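## Task

At the bench, with tube C (yellow cap, starting in MX C3) kept outside the balance's glass box throughout: (1) weigh tube A (violet cap, starting in RK B4) by standing it on the centre of the balance pan, closing the door and pressing PRINT; (2) seat tube A fully in bore A3 of magnet block MG; (3) weigh tube C the same way; (4) seat tube C fully in well C4 of rack RK; (5) close the balance door; (6) seat tube B (blue cap, starting in RK B5) fully in bore C2 of mixer MX; (7) press the mixer's START key and leave tube B in its bore until the green lamp on top of the mixer turns off; (8) put the SP lever DOWN. Other people's tubes must remain seated and must never be gripped; every station must remain level on the bench mat; nothing counts if only the robot is holding it in place at the end; finish with the gripper open and the arm clear.

## Robot and tools

Robot: one 7-joint arm (waist, shoulder, upper arm roll, elbow, forearm roll, wrist pitch, wrist roll) carrying a two-finger parallel gripper. Joint ranges in rad: waist -69.115 to 69.115, shoulder -2.250 to 2.250, upper arm roll -69.115 to 69.115, elbow -2.580 to 2.580, forearm roll -69.115 to 69.115, wrist pitch -2.100 to 2.100, wrist roll -69.115 to 69.115. The fingers point along the gripper's +z and close along its y axis. end_effector_position is the spot between the pads when shut; closed fingertips extend about 19 mm past it, open ones about 6 mm, and closing pushes the tips roughly 13 mm further out, so keep that clearance above surfaces.

Frame: scene frame, origin on the table top under the arm base, +z up, +y to the left when facing +x. Positions in metres, orientation as a quaternion with w first (qw, qx, qy, qz). The base may be slightly tilted and the reported hand position can be off, more so at long reach.

Stations (none fastened): rack RK closest to the base; behind it, left to right, MG, dry block DB, MX, balance BAL, spectrophotometer SP. Viewed from a station's front, row A is nearest and column 1 leftmost. The balance door is the top glass pane and opens by sliding away from the viewer. PRINT is the white key on the balance's slanted front; its green lamp lights when PRINT is pressed with the door closed, empty pan or not. The mixer's START key is on its slanted front; touching or bumping its shaking block aborts the run and lights a red lamp, after which START must be pressed again. START is ignored while running. Tubes placed must be pushed to the bottom of their holes.

A row is 9 numbers: x, y, z, qw, qx, qy, qz, position, speed. This is an absolute pose in the scene frame plus two gripper values, each in [-1, 1]. position: +1 fully open (85 mm), 0 about 41 mm, pads touch near -0.8, -1 closes until blocked. speed sets finger rate: about 20 mm/s at -1, 85 at 0, 150 at +1. Optionally 7 more numbers in [0, 1] scale each joint's stiffness, in Joint positions order, persisting until changed. Grip force is not settable (roughly 190 to 235 N per pad at full close). To grip, send -1 and keep it; to release, send a width larger than the object; for a gentle grip, open, then close to just under the object's width. Fingers only react to a position change of 0.01 or more. position_measured_pct is about 50 minus 50 times the finger position (0 = fully open); stopping below about 90 means something is held or blocking, about 90 means the pads met.

Tools:
- execute_actions(actions): a list of actions, each a table of 1 to 15 rows; each row runs for one 1/30 s step, and a short table repeats its final row to fill 15 steps. An empty list just returns state and images. Each target must lie within 0.6 m of the gripper's position at that action's start, along every gripper axis, or that action is refused; a malformed action, or a failing first action, rejects the whole call. Each step, the command is limited to 70 mm and 16 degrees from the measured pose, so far targets need several actions. Repeat the wanted quaternion in every row rather than copying a drifted reported one.
- move(target, speed, blocking): straight-line path to one absolute row (same 9+ layout). speed is top path speed in m/s, 0.002 to 0.5 (default 0.25); rotation up to twice that in rad/s; path lasts 0.5 to 10 s. It does not avoid obstacles; faster contact and overshooting past contact mean harder hits. blocking=false returns after 0.5 s while motion continues; then use wait(0) or stop before sending other motion. The extra result line gives the ending (done, off_target, moving, held, fault), active limits (paced = clipped pose; held = some steps blocked, after which the arm may speed up) and distance to target.
- wait(seconds): 0 to 10 s, holding the last command.
- stop(): brakes a running move; fingers keep going.
- zoom_image(camera, region): camera is cam_high (672x504, fixed overhead) or cam_wrist (672x504, on the hand); region [x0, y0, x1, y1] in pixels, at most 504 by 504.
- finished_scene(scene): ends the current scene; pass its number. Irreversible; the goal must already hold stably.

Results show end_effector_position, end_effector_quat_wxyz, joint positions, Hand target (current controller goal), and images. "pose unreachable" means the clearance check altered or blocked the command (the mount counts as arm). A torque fault (waist, shoulder, upper arm roll, elbow 46.9 N m; forearm roll, wrist pitch, wrist roll 29.5 N m, held weight included) freezes the arm 10 s and drops the rest of the call. Holding loads heats motors; MOTOR HOT appears from 60 °C, and at 75 °C an OVER-TEMPERATURE FAULT makes the arm sag.

Avoid: dropping tubes, knocking anything off the table (ends the scene), tipping stations, hard or fast collisions, gripping others' tubes, and bumping the mixer during a run. Loose objects may occasionally be nudged by outside disturbances.

Each tool is called after ">>>" as name([rows], argument=value, ...), one row to a line, values as JSON.

## Session

>>> execute_actions(actions=[])

>>> zoom_image(camera="cam_high", region=[130,120,500,330])

Scene clock: 0.00 s.
end_effector_position=(+0.1957, +0.6273, +0.2827) position_measured_pct=0.0 end_effector_quat_wxyz=(-0.044, +0.852, -0.518, +0.055)
Joint positions: [-1.311  0.889 -0.112  0.636  0.215  1.579  2.225]
Joint velocities: [-0.    -0.     0.    -0.001  0.     0.    -0.   ]
Hand target: +0.196, +0.627, +0.283; -0.044, +0.852, -0.518, +0.055
Joint stiffness scale: [1. 1. 1. 1. 1. 1. 1.]
camera_calibration (this result's frames):
cam_wrist: T_world_to_cam=[[-0.864107, -0.489107, -0.118713, 0.509422], [-0.483902, 0.872214, -0.071284, -0.375942], [0.138409, -0.00415134, -0.990366, 0.40274], [0, 0, 0, 1]] pos_world=[0.202533, 0.578736, 0.432536]

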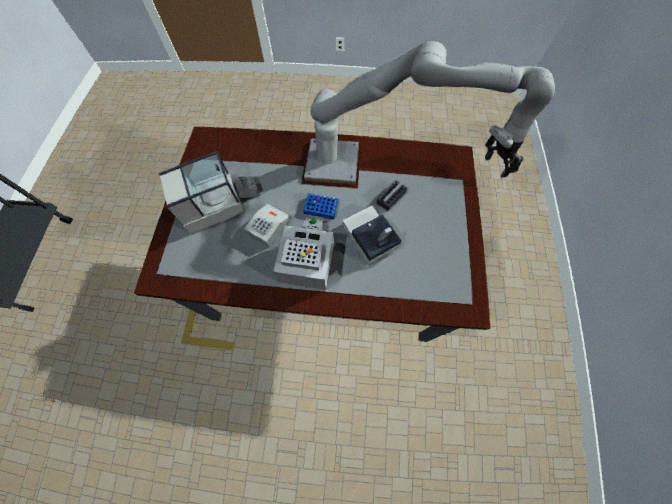

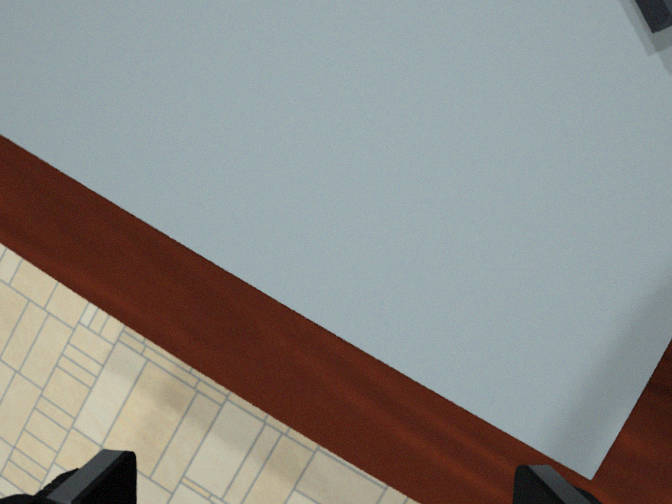

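Region (130, 120, 500, 330) of cam_high's 672x504 image, scaled by 1.362, with more detail than that image has; it fills the top 286 rows of this view, and the rest is white.

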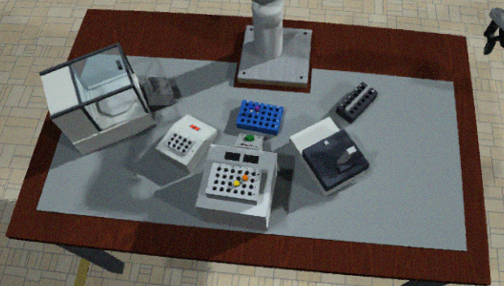

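>>> zoom_image(camera="cam_high", region=[150,140,300,250])

>>> zoom_image(camera="cam_high", region=[265,170,425,295])

Region (150, 140, 300, 250) of cam_high's 672x504 image, scaled by 3.360, with more detail than that image has; it fills the top 370 rows of this view, and the rest is white.

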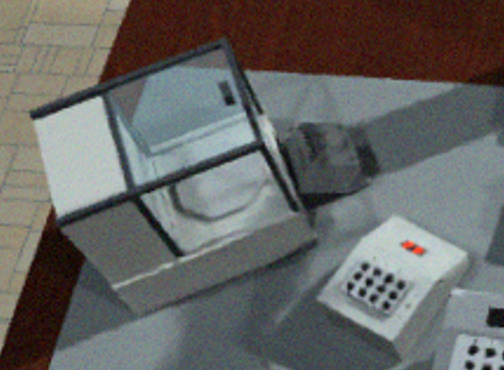

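Region (265, 170, 425, 295) of cam_high's 672x504 image, scaled by 3.150, with more detail than that image has; it fills the top 394 rows of this view, and the rest is white.

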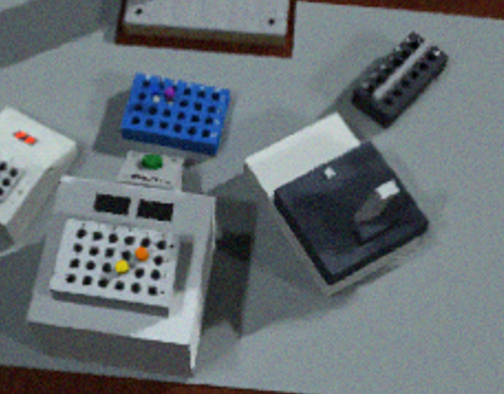

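>>> move(target=[0.262,-0.374,0.31,0,0.8616,-0.5075,0,0.1,0], speed=0.3)

action 0: the call puts the target (arm/x, arm/y, arm/z) 0.921 m from end_effector_position in the last result along the gripper's own x axis as it stood there; a target may be at most 0.6 m away along each of those axes, so nothing of the call was run and nothing moved. Command a nearer target, and go on from there in a later call.

>>> move(target=[0.27,0.04,0.36,0,0.8616,-0.5075,0,0.1,0], speed=0.3)

>>> move(target=[0.262,-0.374,0.31,0,0.8616,-0.5075,0,0.1,0], speed=0.3)

Scene clock: 4.43 s.
end_effector_position=(+0.2671, +0.0429, +0.3592) position_measured_pct=45.2 end_effector_quat_wxyz=(+0.000, +0.862, -0.507, -0.003)
Joint positions: [-0.653 -0.103  0.385  1.858  0.033  1.389  3.352]
Joint velocities: [ 0.002 -0.001  0.003 -0.001  0.     0.001 -0.   ]
Hand target: +0.267, +0.040, +0.361; +0.001, +0.862, -0.507, -0.003
Off the commanded pose: 0.004 m, 0 deg.
Joint stiffness scale: [1. 1. 1. 1. 1. 1. 1.]
move: off_target
camera_calibration (this result's frames):
cam_wrist: T_world_to_cam=[[-0.85658, -0.515831, 0.0137854, 0.245935], [-0.515993, 0.856482, -0.0137658, 0.162334], [-0.00470616, -0.0189047, -0.99981, 0.508409], [0, 0, 0, 1]] pos_world=[0.296819, -0.0025641, 0.507157]

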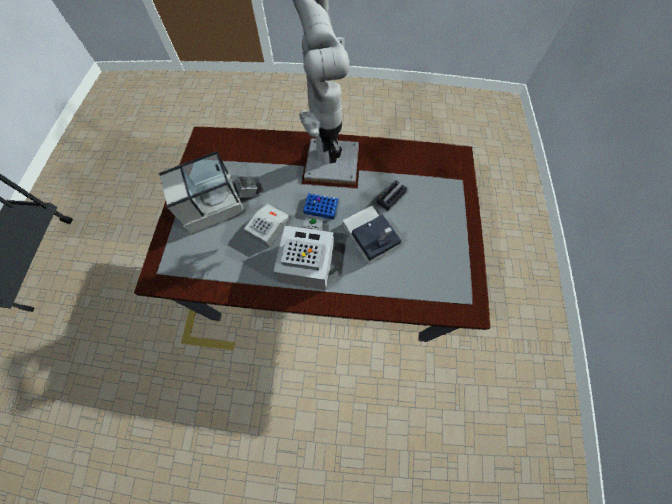

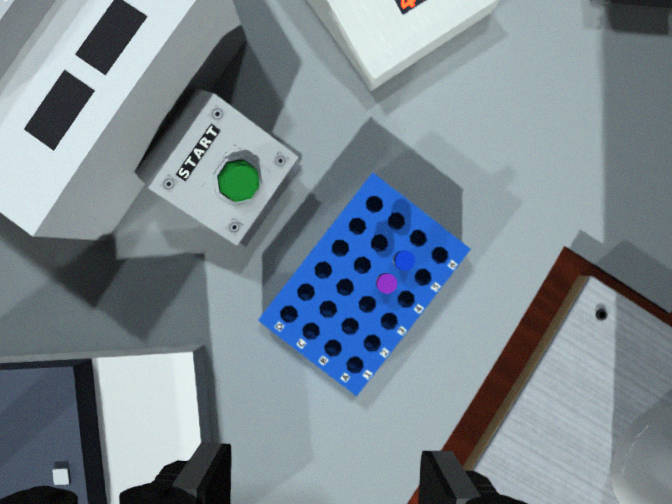

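Scene clock: 6.70 s.
end_effector_position=(+0.2600, -0.3722, +0.3102) position_measured_pct=45.2 end_effector_quat_wxyz=(-0.001, +0.860, -0.509, -0.002)
Joint positions: [ 0.284  0.544  1.063  1.487 -0.471  1.395  4.992]
Joint velocities: [ 0.007  0.001 -0.009 -0.001  0.     0.     0.   ]
Hand target: +0.261, -0.372, +0.310; -0.004, +0.861, -0.508, -0.003
Off the commanded pose: 0.003 m, 0 deg.
Joint stiffness scale: [1. 1. 1. 1. 1. 1. 1.]
move: done; limits=paced
camera_calibration (this result's frames):
cam_wrist: T_world_to_cam=[[-0.859743, -0.510614, 0.0107594, 0.0301015], [-0.510725, 0.859612, -0.0150726, 0.513731], [-0.00155267, -0.0184537, -0.999829, 0.450943], [0, 0, 0, 1]] pos_world=[0.288955, -0.417917, 0.458285]

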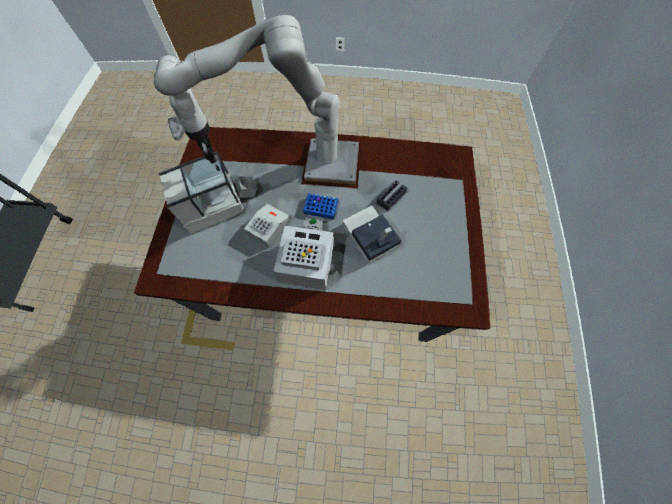

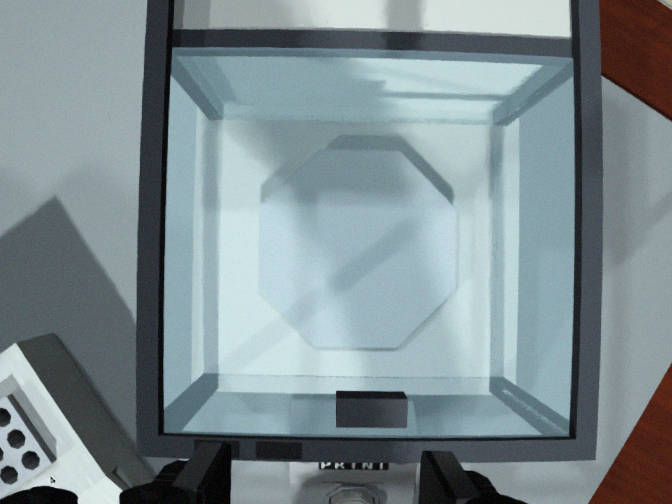

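>>> move(target=[0.2498,-0.3854,0.255,0,0.8616,-0.5075,0,0.1,0], speed=0.1)

Scene clock: 8.10 s.
end_effector_position=(+0.2495, -0.3843, +0.2571) position_measured_pct=45.2 end_effector_quat_wxyz=(+0.001, +0.861, -0.508, -0.001)
Joint positions: [ 0.337  0.599  1.021  1.589 -0.521  1.257  5.073]
Joint velocities: [ 0.005  0.003 -0.001 -0.001 -0.    -0.001 -0.001]
Hand target: +0.250, -0.385, +0.255; -0.000, +0.862, -0.507, -0.000
Off the commanded pose: 0.002 m, 0 deg.
Joint stiffness scale: [1. 1. 1. 1. 1. 1. 1.]
move: done
camera_calibration (this result's frames):
cam_wrist: T_world_to_cam=[[-0.857844, -0.51375, 0.0128271, 0.0132066], [-0.513906, 0.857668, -0.0174852, 0.518629], [-0.00201835, -0.0215914, -0.999765, 0.396476], [0, 0, 0, 1]] pos_world=[0.278656, -0.429467, 0.405281]

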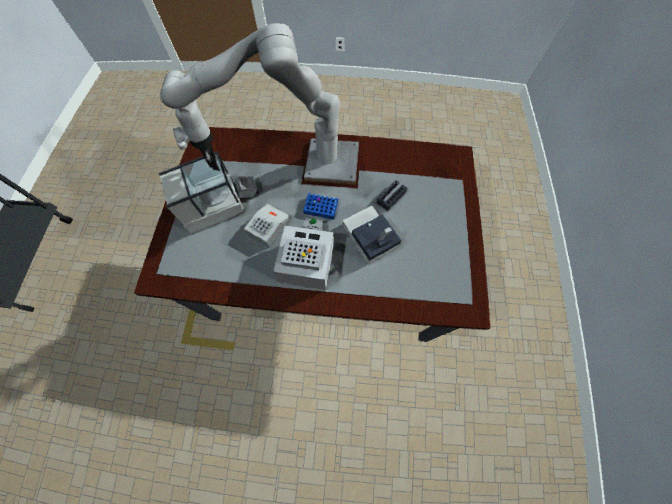

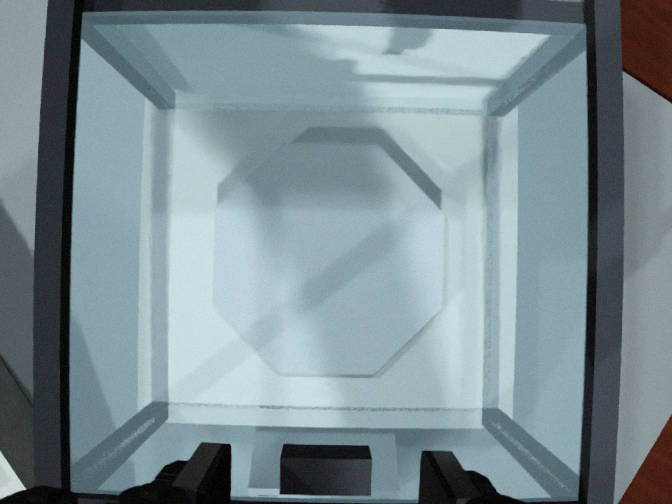

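>>> move(target=[0.2498,-0.3854,0.229,0,0.8616,-0.5075,0,0.1,0], speed=0.04)

>>> move(target=[0.2498,-0.3854,0.231,0,0.8616,-0.5075,0,-1,0], speed=0.02)

>>> move(target=[0.3071,-0.4897,0.231,0,0.8616,-0.5075,0,-1,0], speed=0.08)

Scene clock: 9.77 s.
end_effector_position=(+0.2497, -0.3846, +0.2311) position_measured_pct=45.2 end_effector_quat_wxyz=(+0.001, +0.861, -0.508, -0.001)
Joint positions: [ 0.351  0.626  0.995  1.636 -0.55   1.191  5.096]
Joint velocities: [ 0.005  0.003 -0.002  0.001  0.001 -0.002  0.   ]
Hand target: +0.250, -0.385, +0.229; -0.000, +0.862, -0.507, -0.000
Off the commanded pose: 0.002 m, 0 deg.
Joint stiffness scale: [1. 1. 1. 1. 1. 1. 1.]
move: done
camera_calibration (this result's frames):
cam_wrist: T_world_to_cam=[[-0.857781, -0.513857, 0.0127751, 0.0135378], [-0.514012, 0.857601, -0.0176454, 0.518538], [-0.00188877, -0.0217025, -0.999763, 0.370387], [0, 0, 0, 1]] pos_world=[0.278847, -0.429704, 0.379276]

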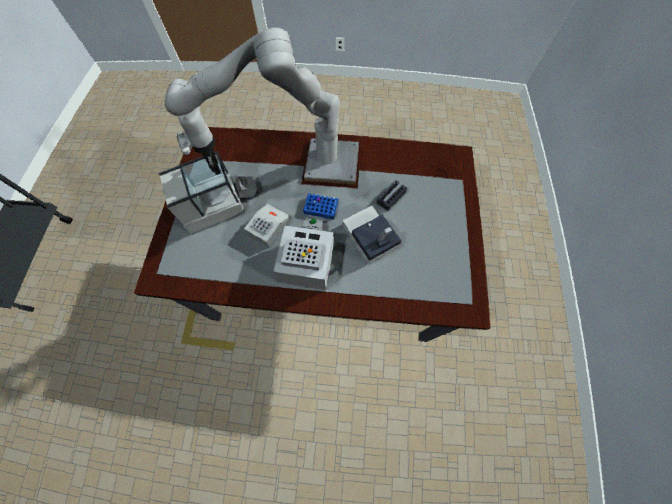

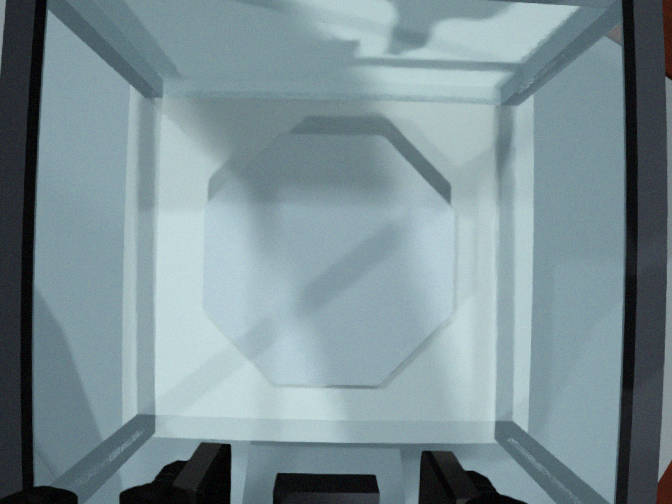

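Scene clock: 10.47 s.
end_effector_position=(+0.2496, -0.3847, +0.2314) position_measured_pct=71.0 end_effector_quat_wxyz=(+0.001, +0.861, -0.508, -0.001)
Joint positions: [ 0.351  0.626  0.995  1.636 -0.55   1.191  5.096]
Joint velocities: [-0.001  0.     0.     0.001  0.    -0.    -0.   ]
Hand target: +0.250, -0.385, +0.231; +0.000, +0.862, -0.508, +0.000
Off the commanded pose: 0.001 m, 0 deg.
Joint stiffness scale: [1. 1. 1. 1. 1. 1. 1.]
move: done
camera_calibration (this result's frames):
cam_wrist: T_world_to_cam=[[-0.85796, -0.51357, 0.0122803, 0.0136624], [-0.513716, 0.857763, -0.0184277, 0.51885], [-0.00106972, -0.0221188, -0.999755, 0.370355], [0, 0, 0, 1]] pos_world=[0.278659, -0.429842, 0.379657]

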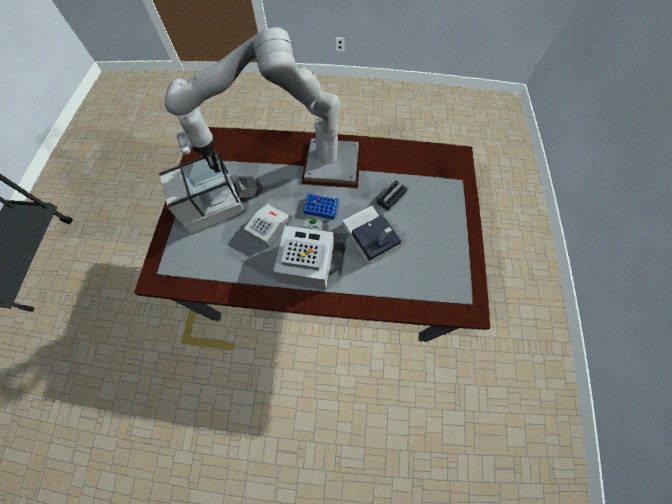

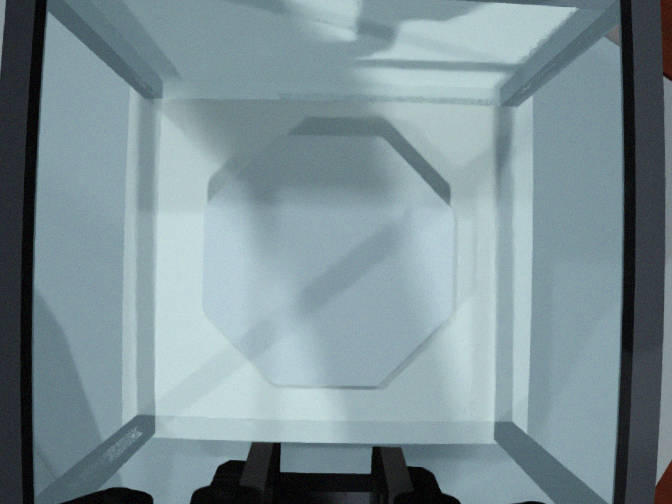

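Scene clock: 12.37 s.
end_effector_position=(+0.3088, -0.4891, +0.2318) position_measured_pct=71.0 end_effector_quat_wxyz=(+0.001, +0.863, -0.504, +0.001)
Joint positions: [ 0.583  0.86   0.909  1.156 -0.646  1.403  5.038]
Joint velocities: [ 0.005  0.003 -0.    -0.006 -0.004  0.004  0.   ]
Hand target: +0.307, -0.490, +0.231; -0.000, +0.861, -0.508, +0.000
Off the commanded pose: 0.002 m, 0 deg.
Joint stiffness scale: [1. 1. 1. 1. 1. 1. 1.]
move: done
camera_calibration (this result's frames):
cam_wrist: T_world_to_cam=[[-0.85374, -0.520568, 0.0117479, 0.00620874], [-0.520696, 0.853428, -0.023159, 0.639855], [0.00202987, -0.0258889, -0.999663, 0.3657], [0, 0, 0, 1]] pos_world=[0.337728, -0.53337, 0.380322]

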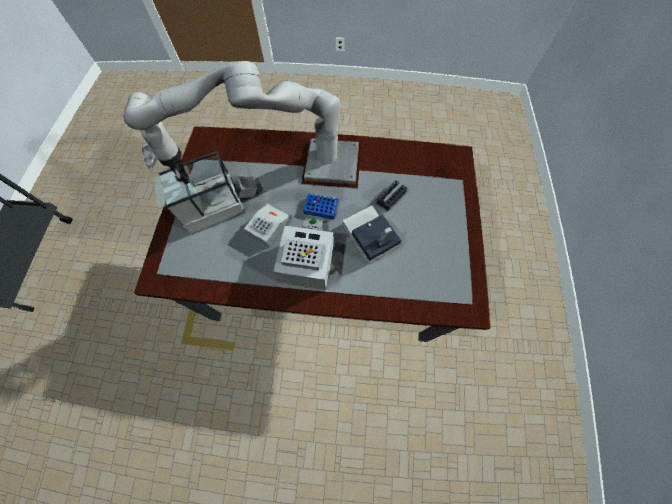

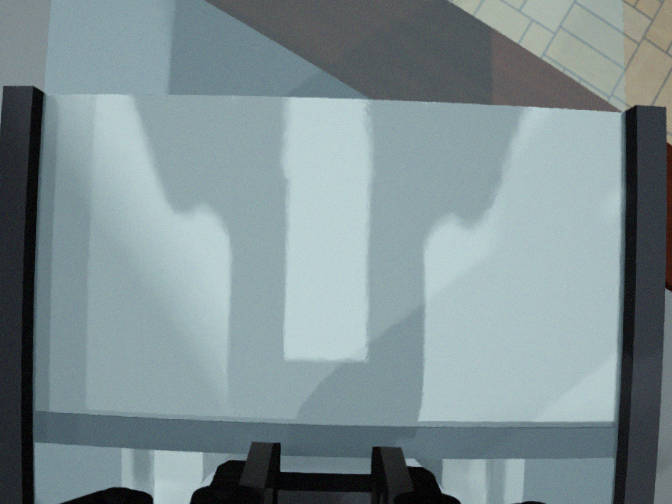

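>>> move(target=[0.3088,-0.4891,0.2318,0,0.8616,-0.5075,0,0.1,0], speed=0.02)

>>> move(target=[0.30,-0.475,0.275,0,0.8616,-0.5075,0,0.1,0], speed=0.1)

>>> move(target=[0.24,-0.25,0.27,0,0.6626,-0.7490,0,-0.2,0], speed=0.25)

>>> move(target=[0.2543,-0.0112,0.12,0,0.6626,-0.7490,0,-0.2,0], speed=0.25)

Scene clock: 14.37 s.
end_effector_position=(+0.3094, -0.4895, +0.2320) position_measured_pct=45.2 end_effector_quat_wxyz=(+0.002, +0.863, -0.505, +0.002)
Joint positions: [ 0.584  0.861  0.909  1.153 -0.646  1.405  5.035]
Joint velocities: [ 0.001  0.    -0.001 -0.     0.    -0.    -0.001]
Hand target: +0.309, -0.489, +0.232; +0.000, +0.862, -0.508, +0.000
Off the commanded pose: 0.001 m, 0 deg.
Joint stiffness scale: [1. 1. 1. 1. 1. 1. 1.]
move: done
camera_calibration (this result's frames):
cam_wrist: T_world_to_cam=[[-0.854158, -0.519874, 0.0120493, 0.00691921], [-0.52001, 0.853837, -0.0234749, 0.640557], [0.00191582, -0.026317, -0.999652, 0.36568], [0, 0, 0, 1]] pos_world=[0.338306, -0.533711, 0.380506]

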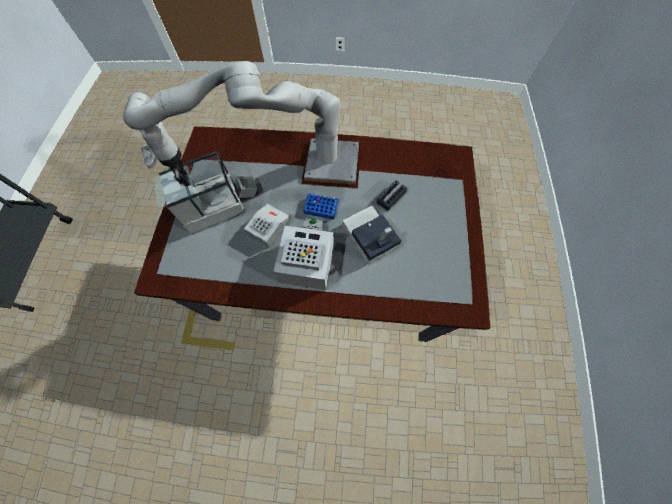

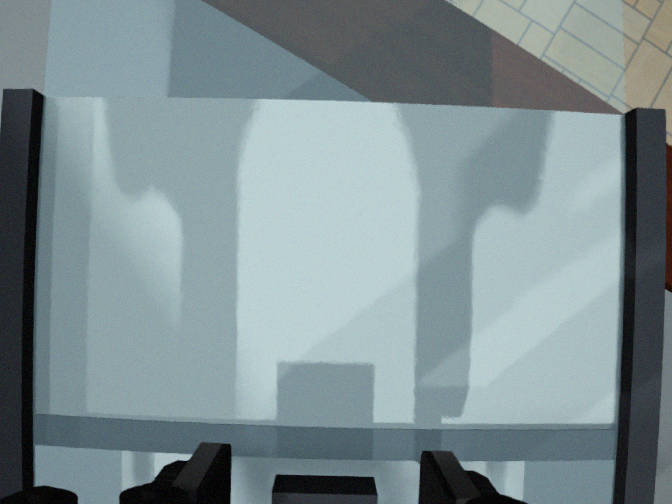

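Scene clock: 15.27 s.
end_effector_position=(+0.3003, -0.4762, +0.2726) position_measured_pct=45.2 end_effector_quat_wxyz=(-0.001, +0.862, -0.507, +0.002)
Joint positions: [ 0.568  0.798  0.938  1.141 -0.618  1.478  5.024]
Joint velocities: [-0.002 -0.003  0.     0.001 -0.     0.     0.   ]
Hand target: +0.300, -0.475, +0.275; -0.000, +0.862, -0.508, +0.000
Off the commanded pose: 0.003 m, 0 deg.
Joint stiffness scale: [1. 1. 1. 1. 1. 1. 1.]
move: done
camera_calibration (this result's frames):
cam_wrist: T_world_to_cam=[[-0.8567, -0.515773, 0.00657334, 0.0097466], [-0.51579, 0.856464, -0.0207239, 0.624704], [0.00505899, -0.0211446, -0.999764, 0.40817], [0, 0, 0, 1]] pos_world=[0.328501, -0.521379, 0.420956]

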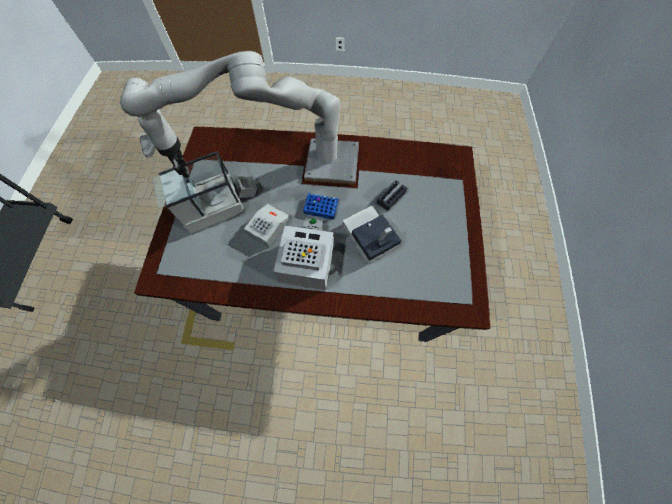

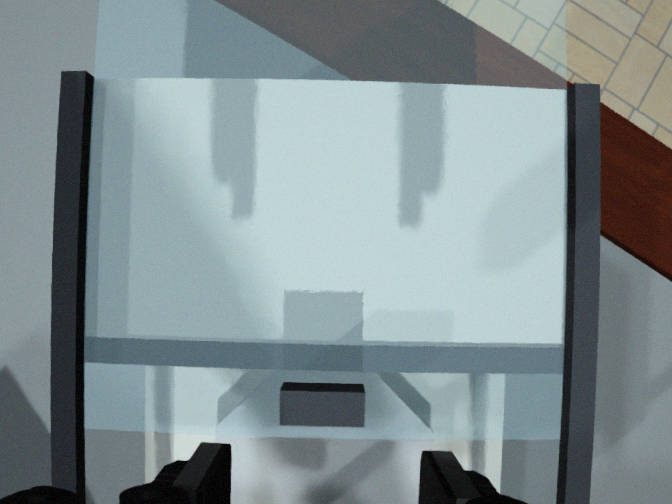

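Scene clock: 17.20 s.
end_effector_position=(+0.2405, -0.2495, +0.2707) position_measured_pct=59.9 end_effector_quat_wxyz=(+0.000, -0.664, +0.748, +0.001)
Joint positions: [-0.252  0.454  1.418  1.91  -0.477  1.205  4.337]
Joint velocities: [-0.012  0.     0.006  0.001  0.001 -0.     0.   ]
Hand target: +0.240, -0.250, +0.270; -0.001, -0.663, +0.748, -0.000
Off the commanded pose: 0.001 m, 0 deg.
Joint stiffness scale: [1. 1. 1. 1. 1. 1. 1.]
move: done
camera_calibration (this result's frames):
cam_wrist: T_world_to_cam=[[-0.996312, 0.0849602, 0.0120265, 0.257441], [0.0847556, 0.996263, -0.0166079, 0.289017], [-0.0133926, -0.0155273, -0.99979, 0.41725], [0, 0, 0, 1]] pos_world=[0.237584, -0.303331, 0.418866]

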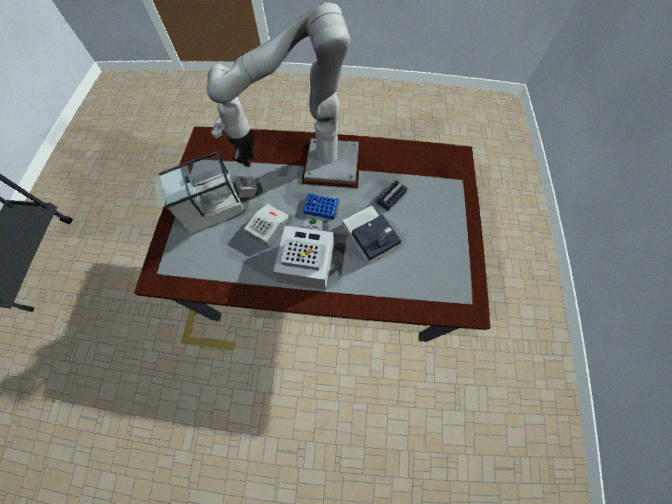

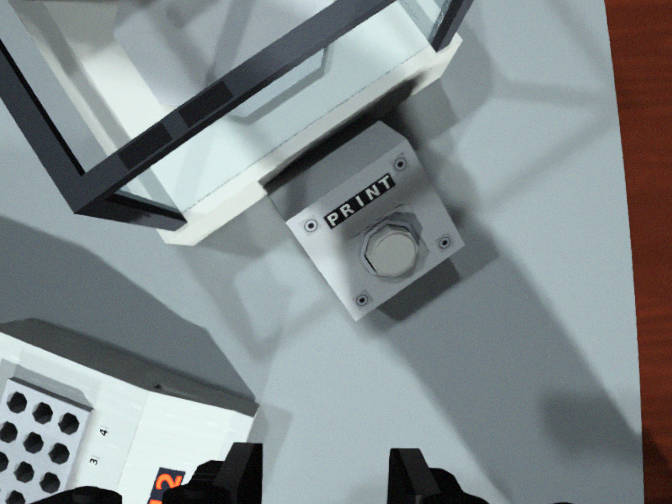

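Scene clock: 18.83 s.
end_effector_position=(+0.2543, -0.0129, +0.1217) position_measured_pct=59.9 end_effector_quat_wxyz=(+0.000, -0.662, +0.749, +0.000)
Joint positions: [-0.896  0.617  1.269  2.428 -0.933  0.757  4.087]
Joint velocities: [-0.002  0.011  0.001  0.001 -0.004  0.    -0.   ]
Hand target: +0.254, -0.012, +0.120; -0.001, -0.663, +0.749, -0.001
Off the commanded pose: 0.002 m, 0 deg.
Joint stiffness scale: [1. 1. 1. 1. 1. 1. 1.]
move: done
camera_calibration (this result's frames):
cam_wrist: T_world_to_cam=[[-0.996027, 0.088363, 0.0110757, 0.253038], [0.0881515, 0.995939, -0.0183153, 0.0489717], [-0.0126491, -0.0172662, -0.999771, 0.271863], [0, 0, 0, 1]] pos_world=[0.251154, -0.0664379, 0.269895]

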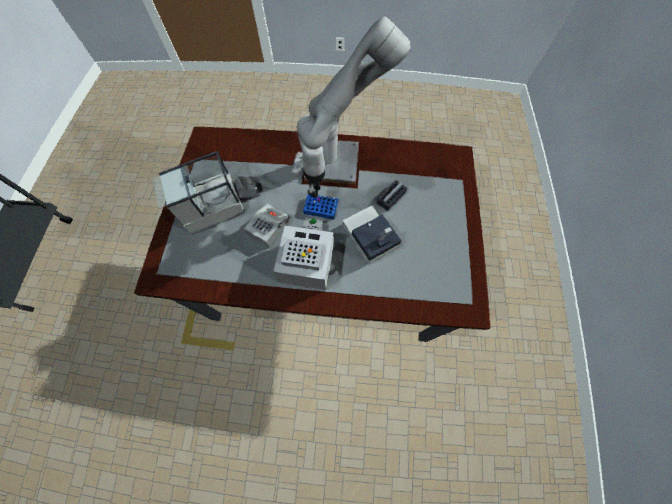

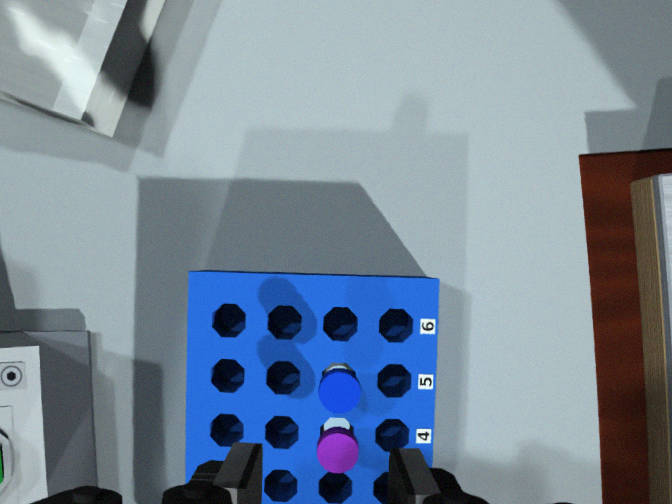

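>>> move(target=[0.2506,-0.0084,0.085,0,0.6626,-0.7490,0,-0.2,0], speed=0.05)

Scene clock: 20.90 s.
end_effector_position=(+0.2515, -0.0065, +0.0861) position_measured_pct=59.9 end_effector_quat_wxyz=(+0.002, -0.664, +0.748, +0.001)
Joint positions: [-0.792  0.684  1.098  2.48  -1.15   0.668  4.252]
Joint velocities: [ 0.007  0.008 -0.    -0.    -0.005  0.     0.007]
Hand target: +0.251, -0.008, +0.085; +0.000, -0.663, +0.749, +0.000
Off the commanded pose: 0.002 m, 0 deg.
Joint stiffness scale: [1. 1. 1. 1. 1. 1. 1.]
move: done
camera_calibration (this result's frames):
cam_wrist: T_world_to_cam=[[-0.996294, 0.0854296, 0.0100261, 0.250195], [0.0852767, 0.996247, -0.0147942, 0.0425885], [-0.0112523, -0.0138843, -0.99984, 0.236092], [0, 0, 0, 1]] pos_world=[0.248292, -0.0605247, 0.234175]

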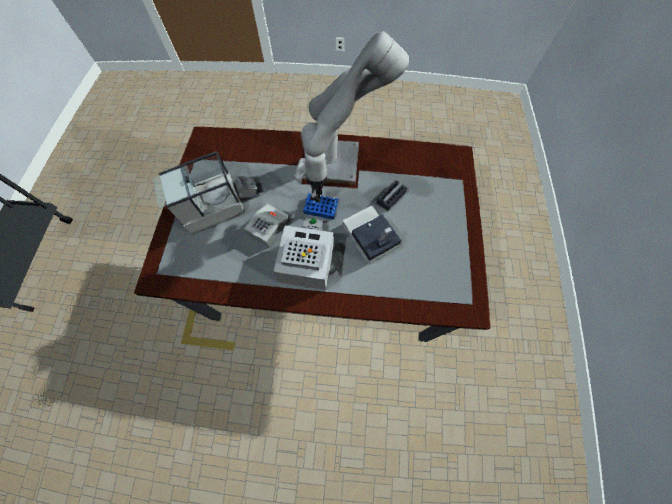

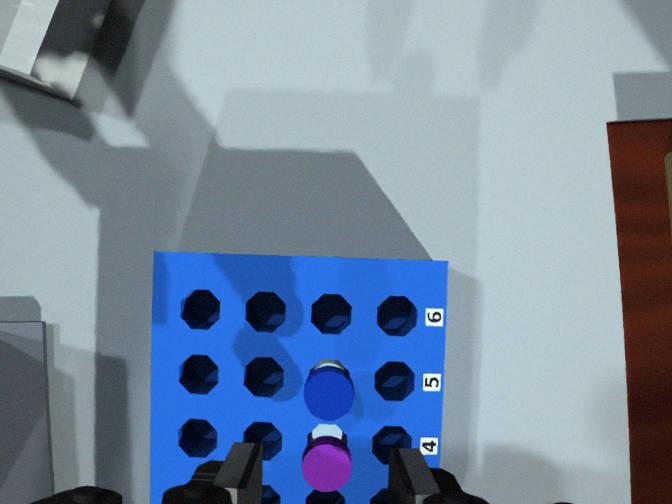

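>>> move(target=[0.2505,-0.0092,0.0565,0,0.6626,-0.7490,0,-0.2,0], speed=0.04)

>>> move(target=[0.2505,-0.0088,0.058,0,0.6626,-0.7490,0,-1,0], speed=0.02)

>>> move(target=[0.2505,-0.0088,0.13,0,0.6626,-0.7490,0,-1,0], speed=0.06)

Scene clock: 22.50 s.
end_effector_position=(+0.2518, -0.0073, +0.0574) position_measured_pct=59.9 end_effector_quat_wxyz=(+0.002, -0.664, +0.748, +0.001)
Joint positions: [-0.705  0.765  0.982  2.503 -1.36   0.634  4.434]
Joint velocities: [ 0.001  0.008 -0.     0.001 -0.003  0.     0.004]
Hand target: +0.250, -0.009, +0.057; +0.000, -0.663, +0.749, +0.000
Off the commanded pose: 0.003 m, 0 deg.
Joint stiffness scale: [1. 1. 1. 1. 1. 1. 1.]
move: done
camera_calibration (this result's frames):
cam_wrist: T_world_to_cam=[[-0.996356, 0.0847942, 0.00919817, 0.25091], [0.0846485, 0.996295, -0.0152172, 0.0431265], [-0.0104544, -0.0143831, -0.999842, 0.207129], [0, 0, 0, 1]] pos_world=[0.24851, -0.0612632, 0.205445]

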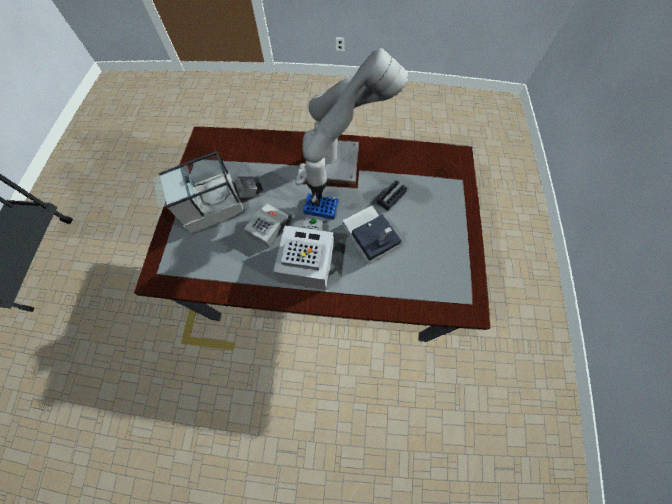

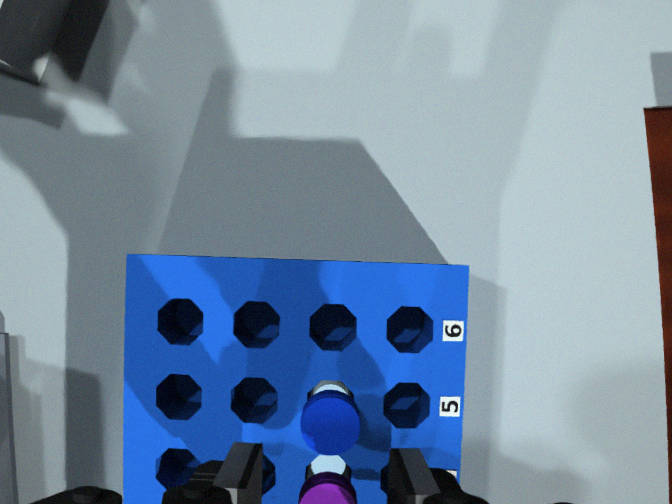

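Scene clock: 23.20 s.
end_effector_position=(+0.2518, -0.0076, +0.0576) position_measured_pct=83.3 end_effector_quat_wxyz=(+0.002, -0.664, +0.748, +0.001)
Joint positions: [-0.705  0.765  0.984  2.504 -1.359  0.634  4.434]
Joint velocities: [-0.001  0.    -0.     0.001  0.     0.    -0.   ]
Hand target: +0.250, -0.009, +0.058; +0.000, -0.663, +0.749, -0.000
Off the commanded pose: 0.002 m, 0 deg.
Joint stiffness scale: [1. 1. 1. 1. 1. 1. 1.]
move: done
camera_calibration (this result's frames):
cam_wrist: T_world_to_cam=[[-0.996327, 0.0851587, 0.0090099, 0.250882], [0.0850101, 0.996255, -0.0157588, 0.0434499], [-0.0103182, -0.0149349, -0.999835, 0.207271], [0, 0, 0, 1]] pos_world=[0.248405, -0.0615563, 0.205662]

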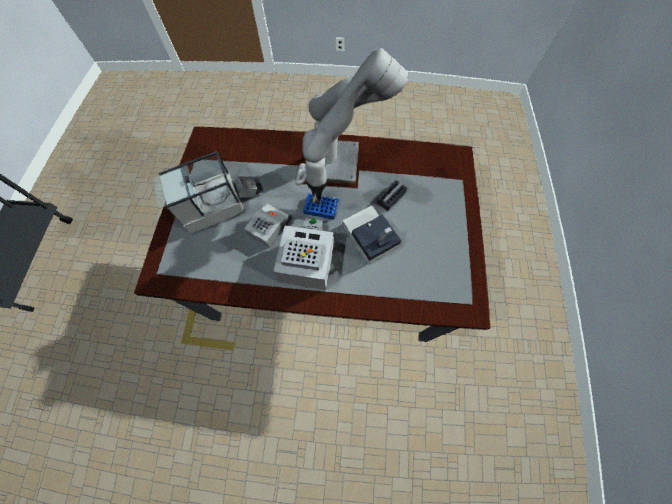

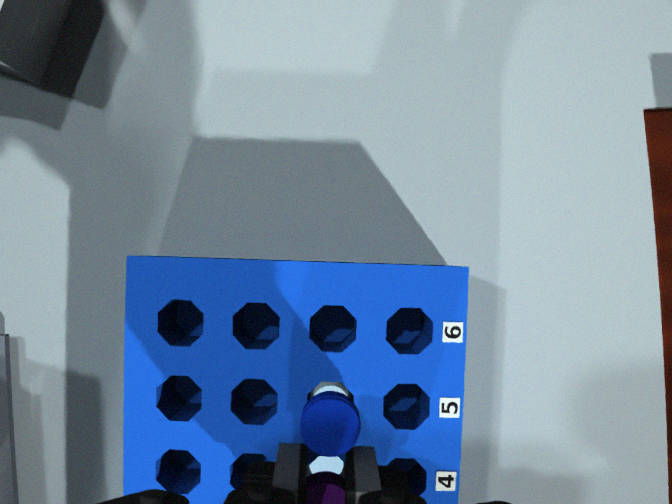

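Scene clock: 24.87 s.
end_effector_position=(+0.2502, -0.0104, +0.1287) position_measured_pct=83.3 end_effector_quat_wxyz=(-0.001, -0.662, +0.750, -0.002)
Joint positions: [-0.948  0.606  1.32   2.432 -0.902  0.772  4.055]
Joint velocities: [-0.009 -0.     0.005 -0.    -0.     0.003 -0.001]
Hand target: +0.251, -0.009, +0.130; -0.000, -0.663, +0.749, -0.000
Off the commanded pose: 0.002 m, 0 deg.
Joint stiffness scale: [1. 1. 1. 1. 1. 1. 1.]
move: done
camera_calibration (this result's frames):
cam_wrist: T_world_to_cam=[[-0.99592, 0.0897055, 0.00985907, 0.248796], [0.0894622, 0.995728, -0.0228403, 0.047226], [-0.0118659, -0.021865, -0.999691, 0.278601], [0, 0, 0, 1]] pos_world=[0.246862, -0.0632511, 0.27714]

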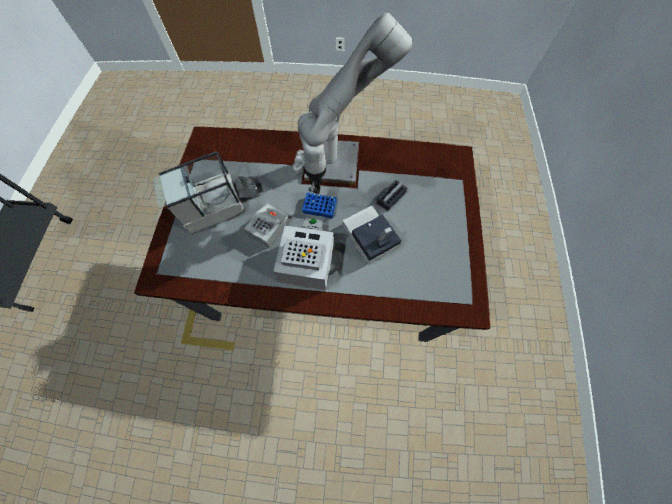

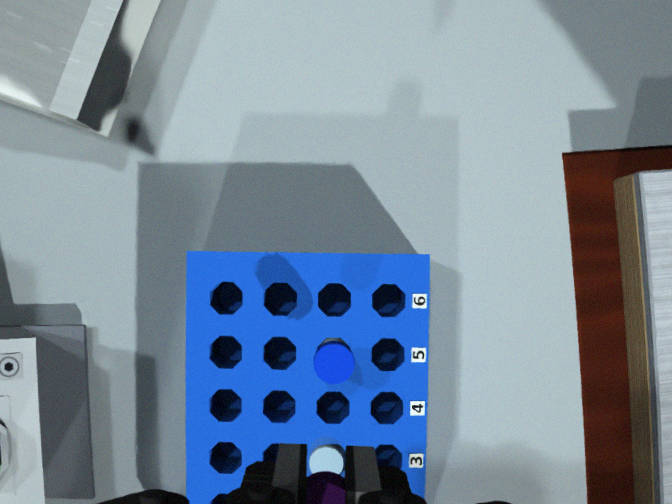

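>>> move(target=[0.2777,-0.4343,0.32,0,0.8638,-0.5038,0,-1,0], speed=0.25)

>>> move(target=[0.2777,-0.4343,0.16,0,0.8638,-0.5038,0,-1,0], speed=0.1)

Scene clock: 27.77 s.
end_effector_position=(+0.2774, -0.4340, +0.3198) position_measured_pct=83.3 end_effector_quat_wxyz=(+0.001, +0.863, -0.506, +0.000)
Joint positions: [ 0.451  0.687  1.057  1.239 -0.58   1.527  5.05 ]
Joint velocities: [ 0.008  0.001 -0.006 -0.001 -0.001  0.     0.001]
Hand target: +0.278, -0.433, +0.319; -0.002, +0.863, -0.505, -0.001
Off the commanded pose: 0.000 m, 0 deg.
Joint stiffness scale: [1. 1. 1. 1. 1. 1. 1.]
move: done
camera_calibration (this result's frames):
cam_wrist: T_world_to_cam=[[-0.855411, -0.517812, 0.0119036, 0.00868082], [-0.517949, 0.855161, -0.0207049, 0.577796], [0.000541726, -0.0238767, -0.999715, 0.456423], [0, 0, 0, 1]] pos_world=[0.306447, -0.478716, 0.468153]

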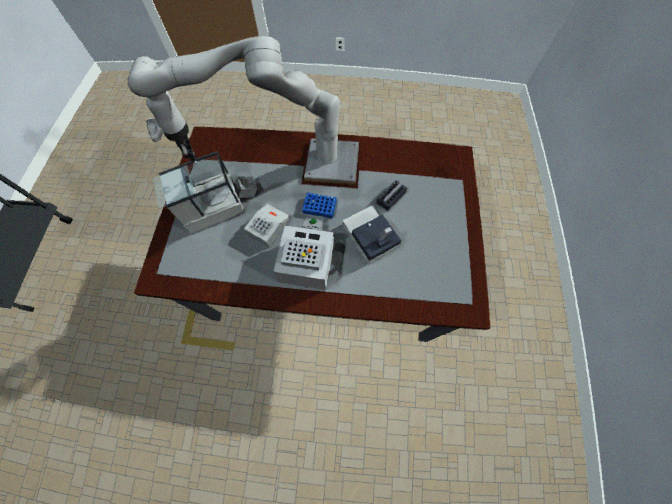

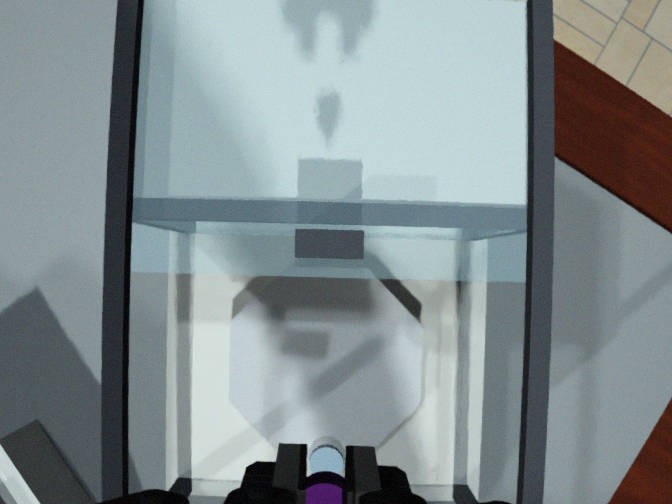

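Scene clock: 29.80 s.
end_effector_position=(+0.2778, -0.4330, +0.1624) position_measured_pct=83.3 end_effector_quat_wxyz=(+0.001, +0.864, -0.503, -0.001)
Joint positions: [ 0.464  0.829  0.928  1.531 -0.697  1.144  5.17 ]
Joint velocities: [ 0.004  0.003 -0.    -0.     0.    -0.001  0.   ]
Hand target: +0.277, -0.434, +0.160; -0.000, +0.864, -0.503, -0.000
Off the commanded pose: 0.003 m, 0 deg.
Joint stiffness scale: [1. 1. 1. 1. 1. 1. 1.]
move: done
camera_calibration (this result's frames):
cam_wrist: T_world_to_cam=[[-0.852447, -0.52266, 0.0126558, 0.00837702], [-0.522811, 0.852269, -0.017511, 0.573432], [-0.00163387, -0.0215438, -0.999767, 0.300667], [0, 0, 0, 1]] pos_world=[0.307429, -0.477863, 0.310532]

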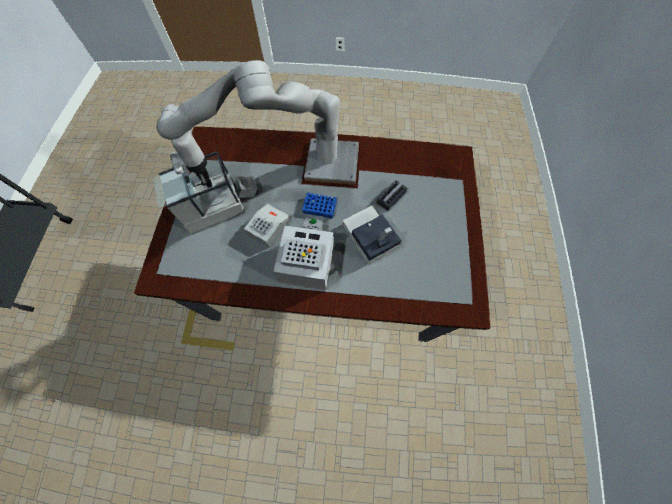

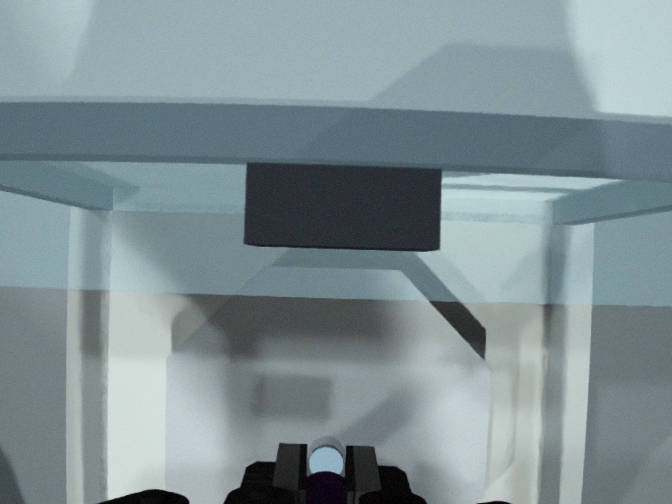

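>>> move(target=[0.2777,-0.4343,0.1325,0,0.8638,-0.5038,0,-1,0], speed=0.02)

Scene clock: 31.80 s.
end_effector_position=(+0.2782, -0.4335, +0.1347) position_measured_pct=83.3 end_effector_quat_wxyz=(+0.001, +0.864, -0.504, -0.001)
Joint positions: [ 0.478  0.864  0.895  1.559 -0.727  1.084  5.191]
Joint velocities: [ 0.002  0.002 -0.001 -0.     0.    -0.002  0.   ]
Hand target: +0.278, -0.434, +0.133; -0.000, +0.864, -0.504, -0.000
Off the commanded pose: 0.002 m, 0 deg.
Joint stiffness scale: [1. 1. 1. 1. 1. 1. 1.]
move: done
camera_calibration (this result's frames):
cam_wrist: T_world_to_cam=[[-0.852734, -0.522193, 0.0126127, 0.00908316], [-0.522343, 0.852552, -0.0176633, 0.573628], [-0.00152929, -0.0216503, -0.999764, 0.272955], [0, 0, 0, 1]] pos_world=[0.307793, -0.478395, 0.282908]

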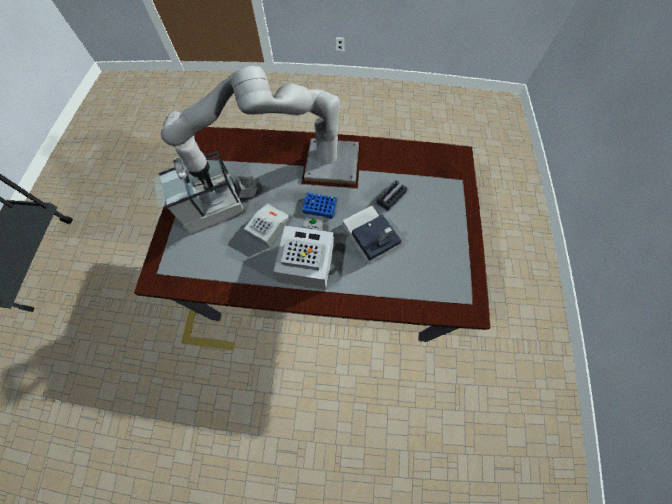

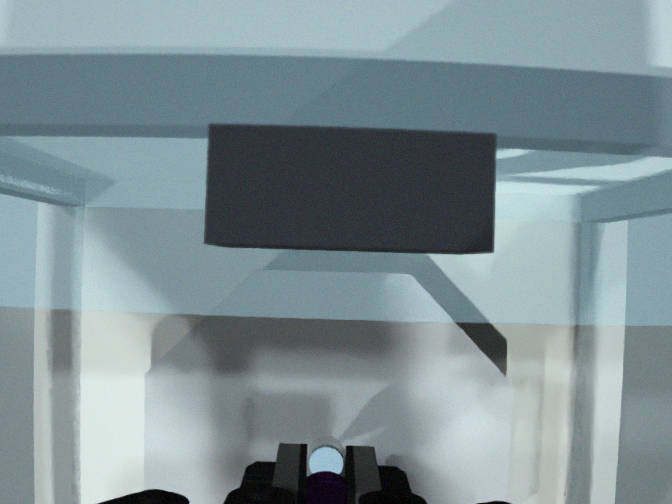

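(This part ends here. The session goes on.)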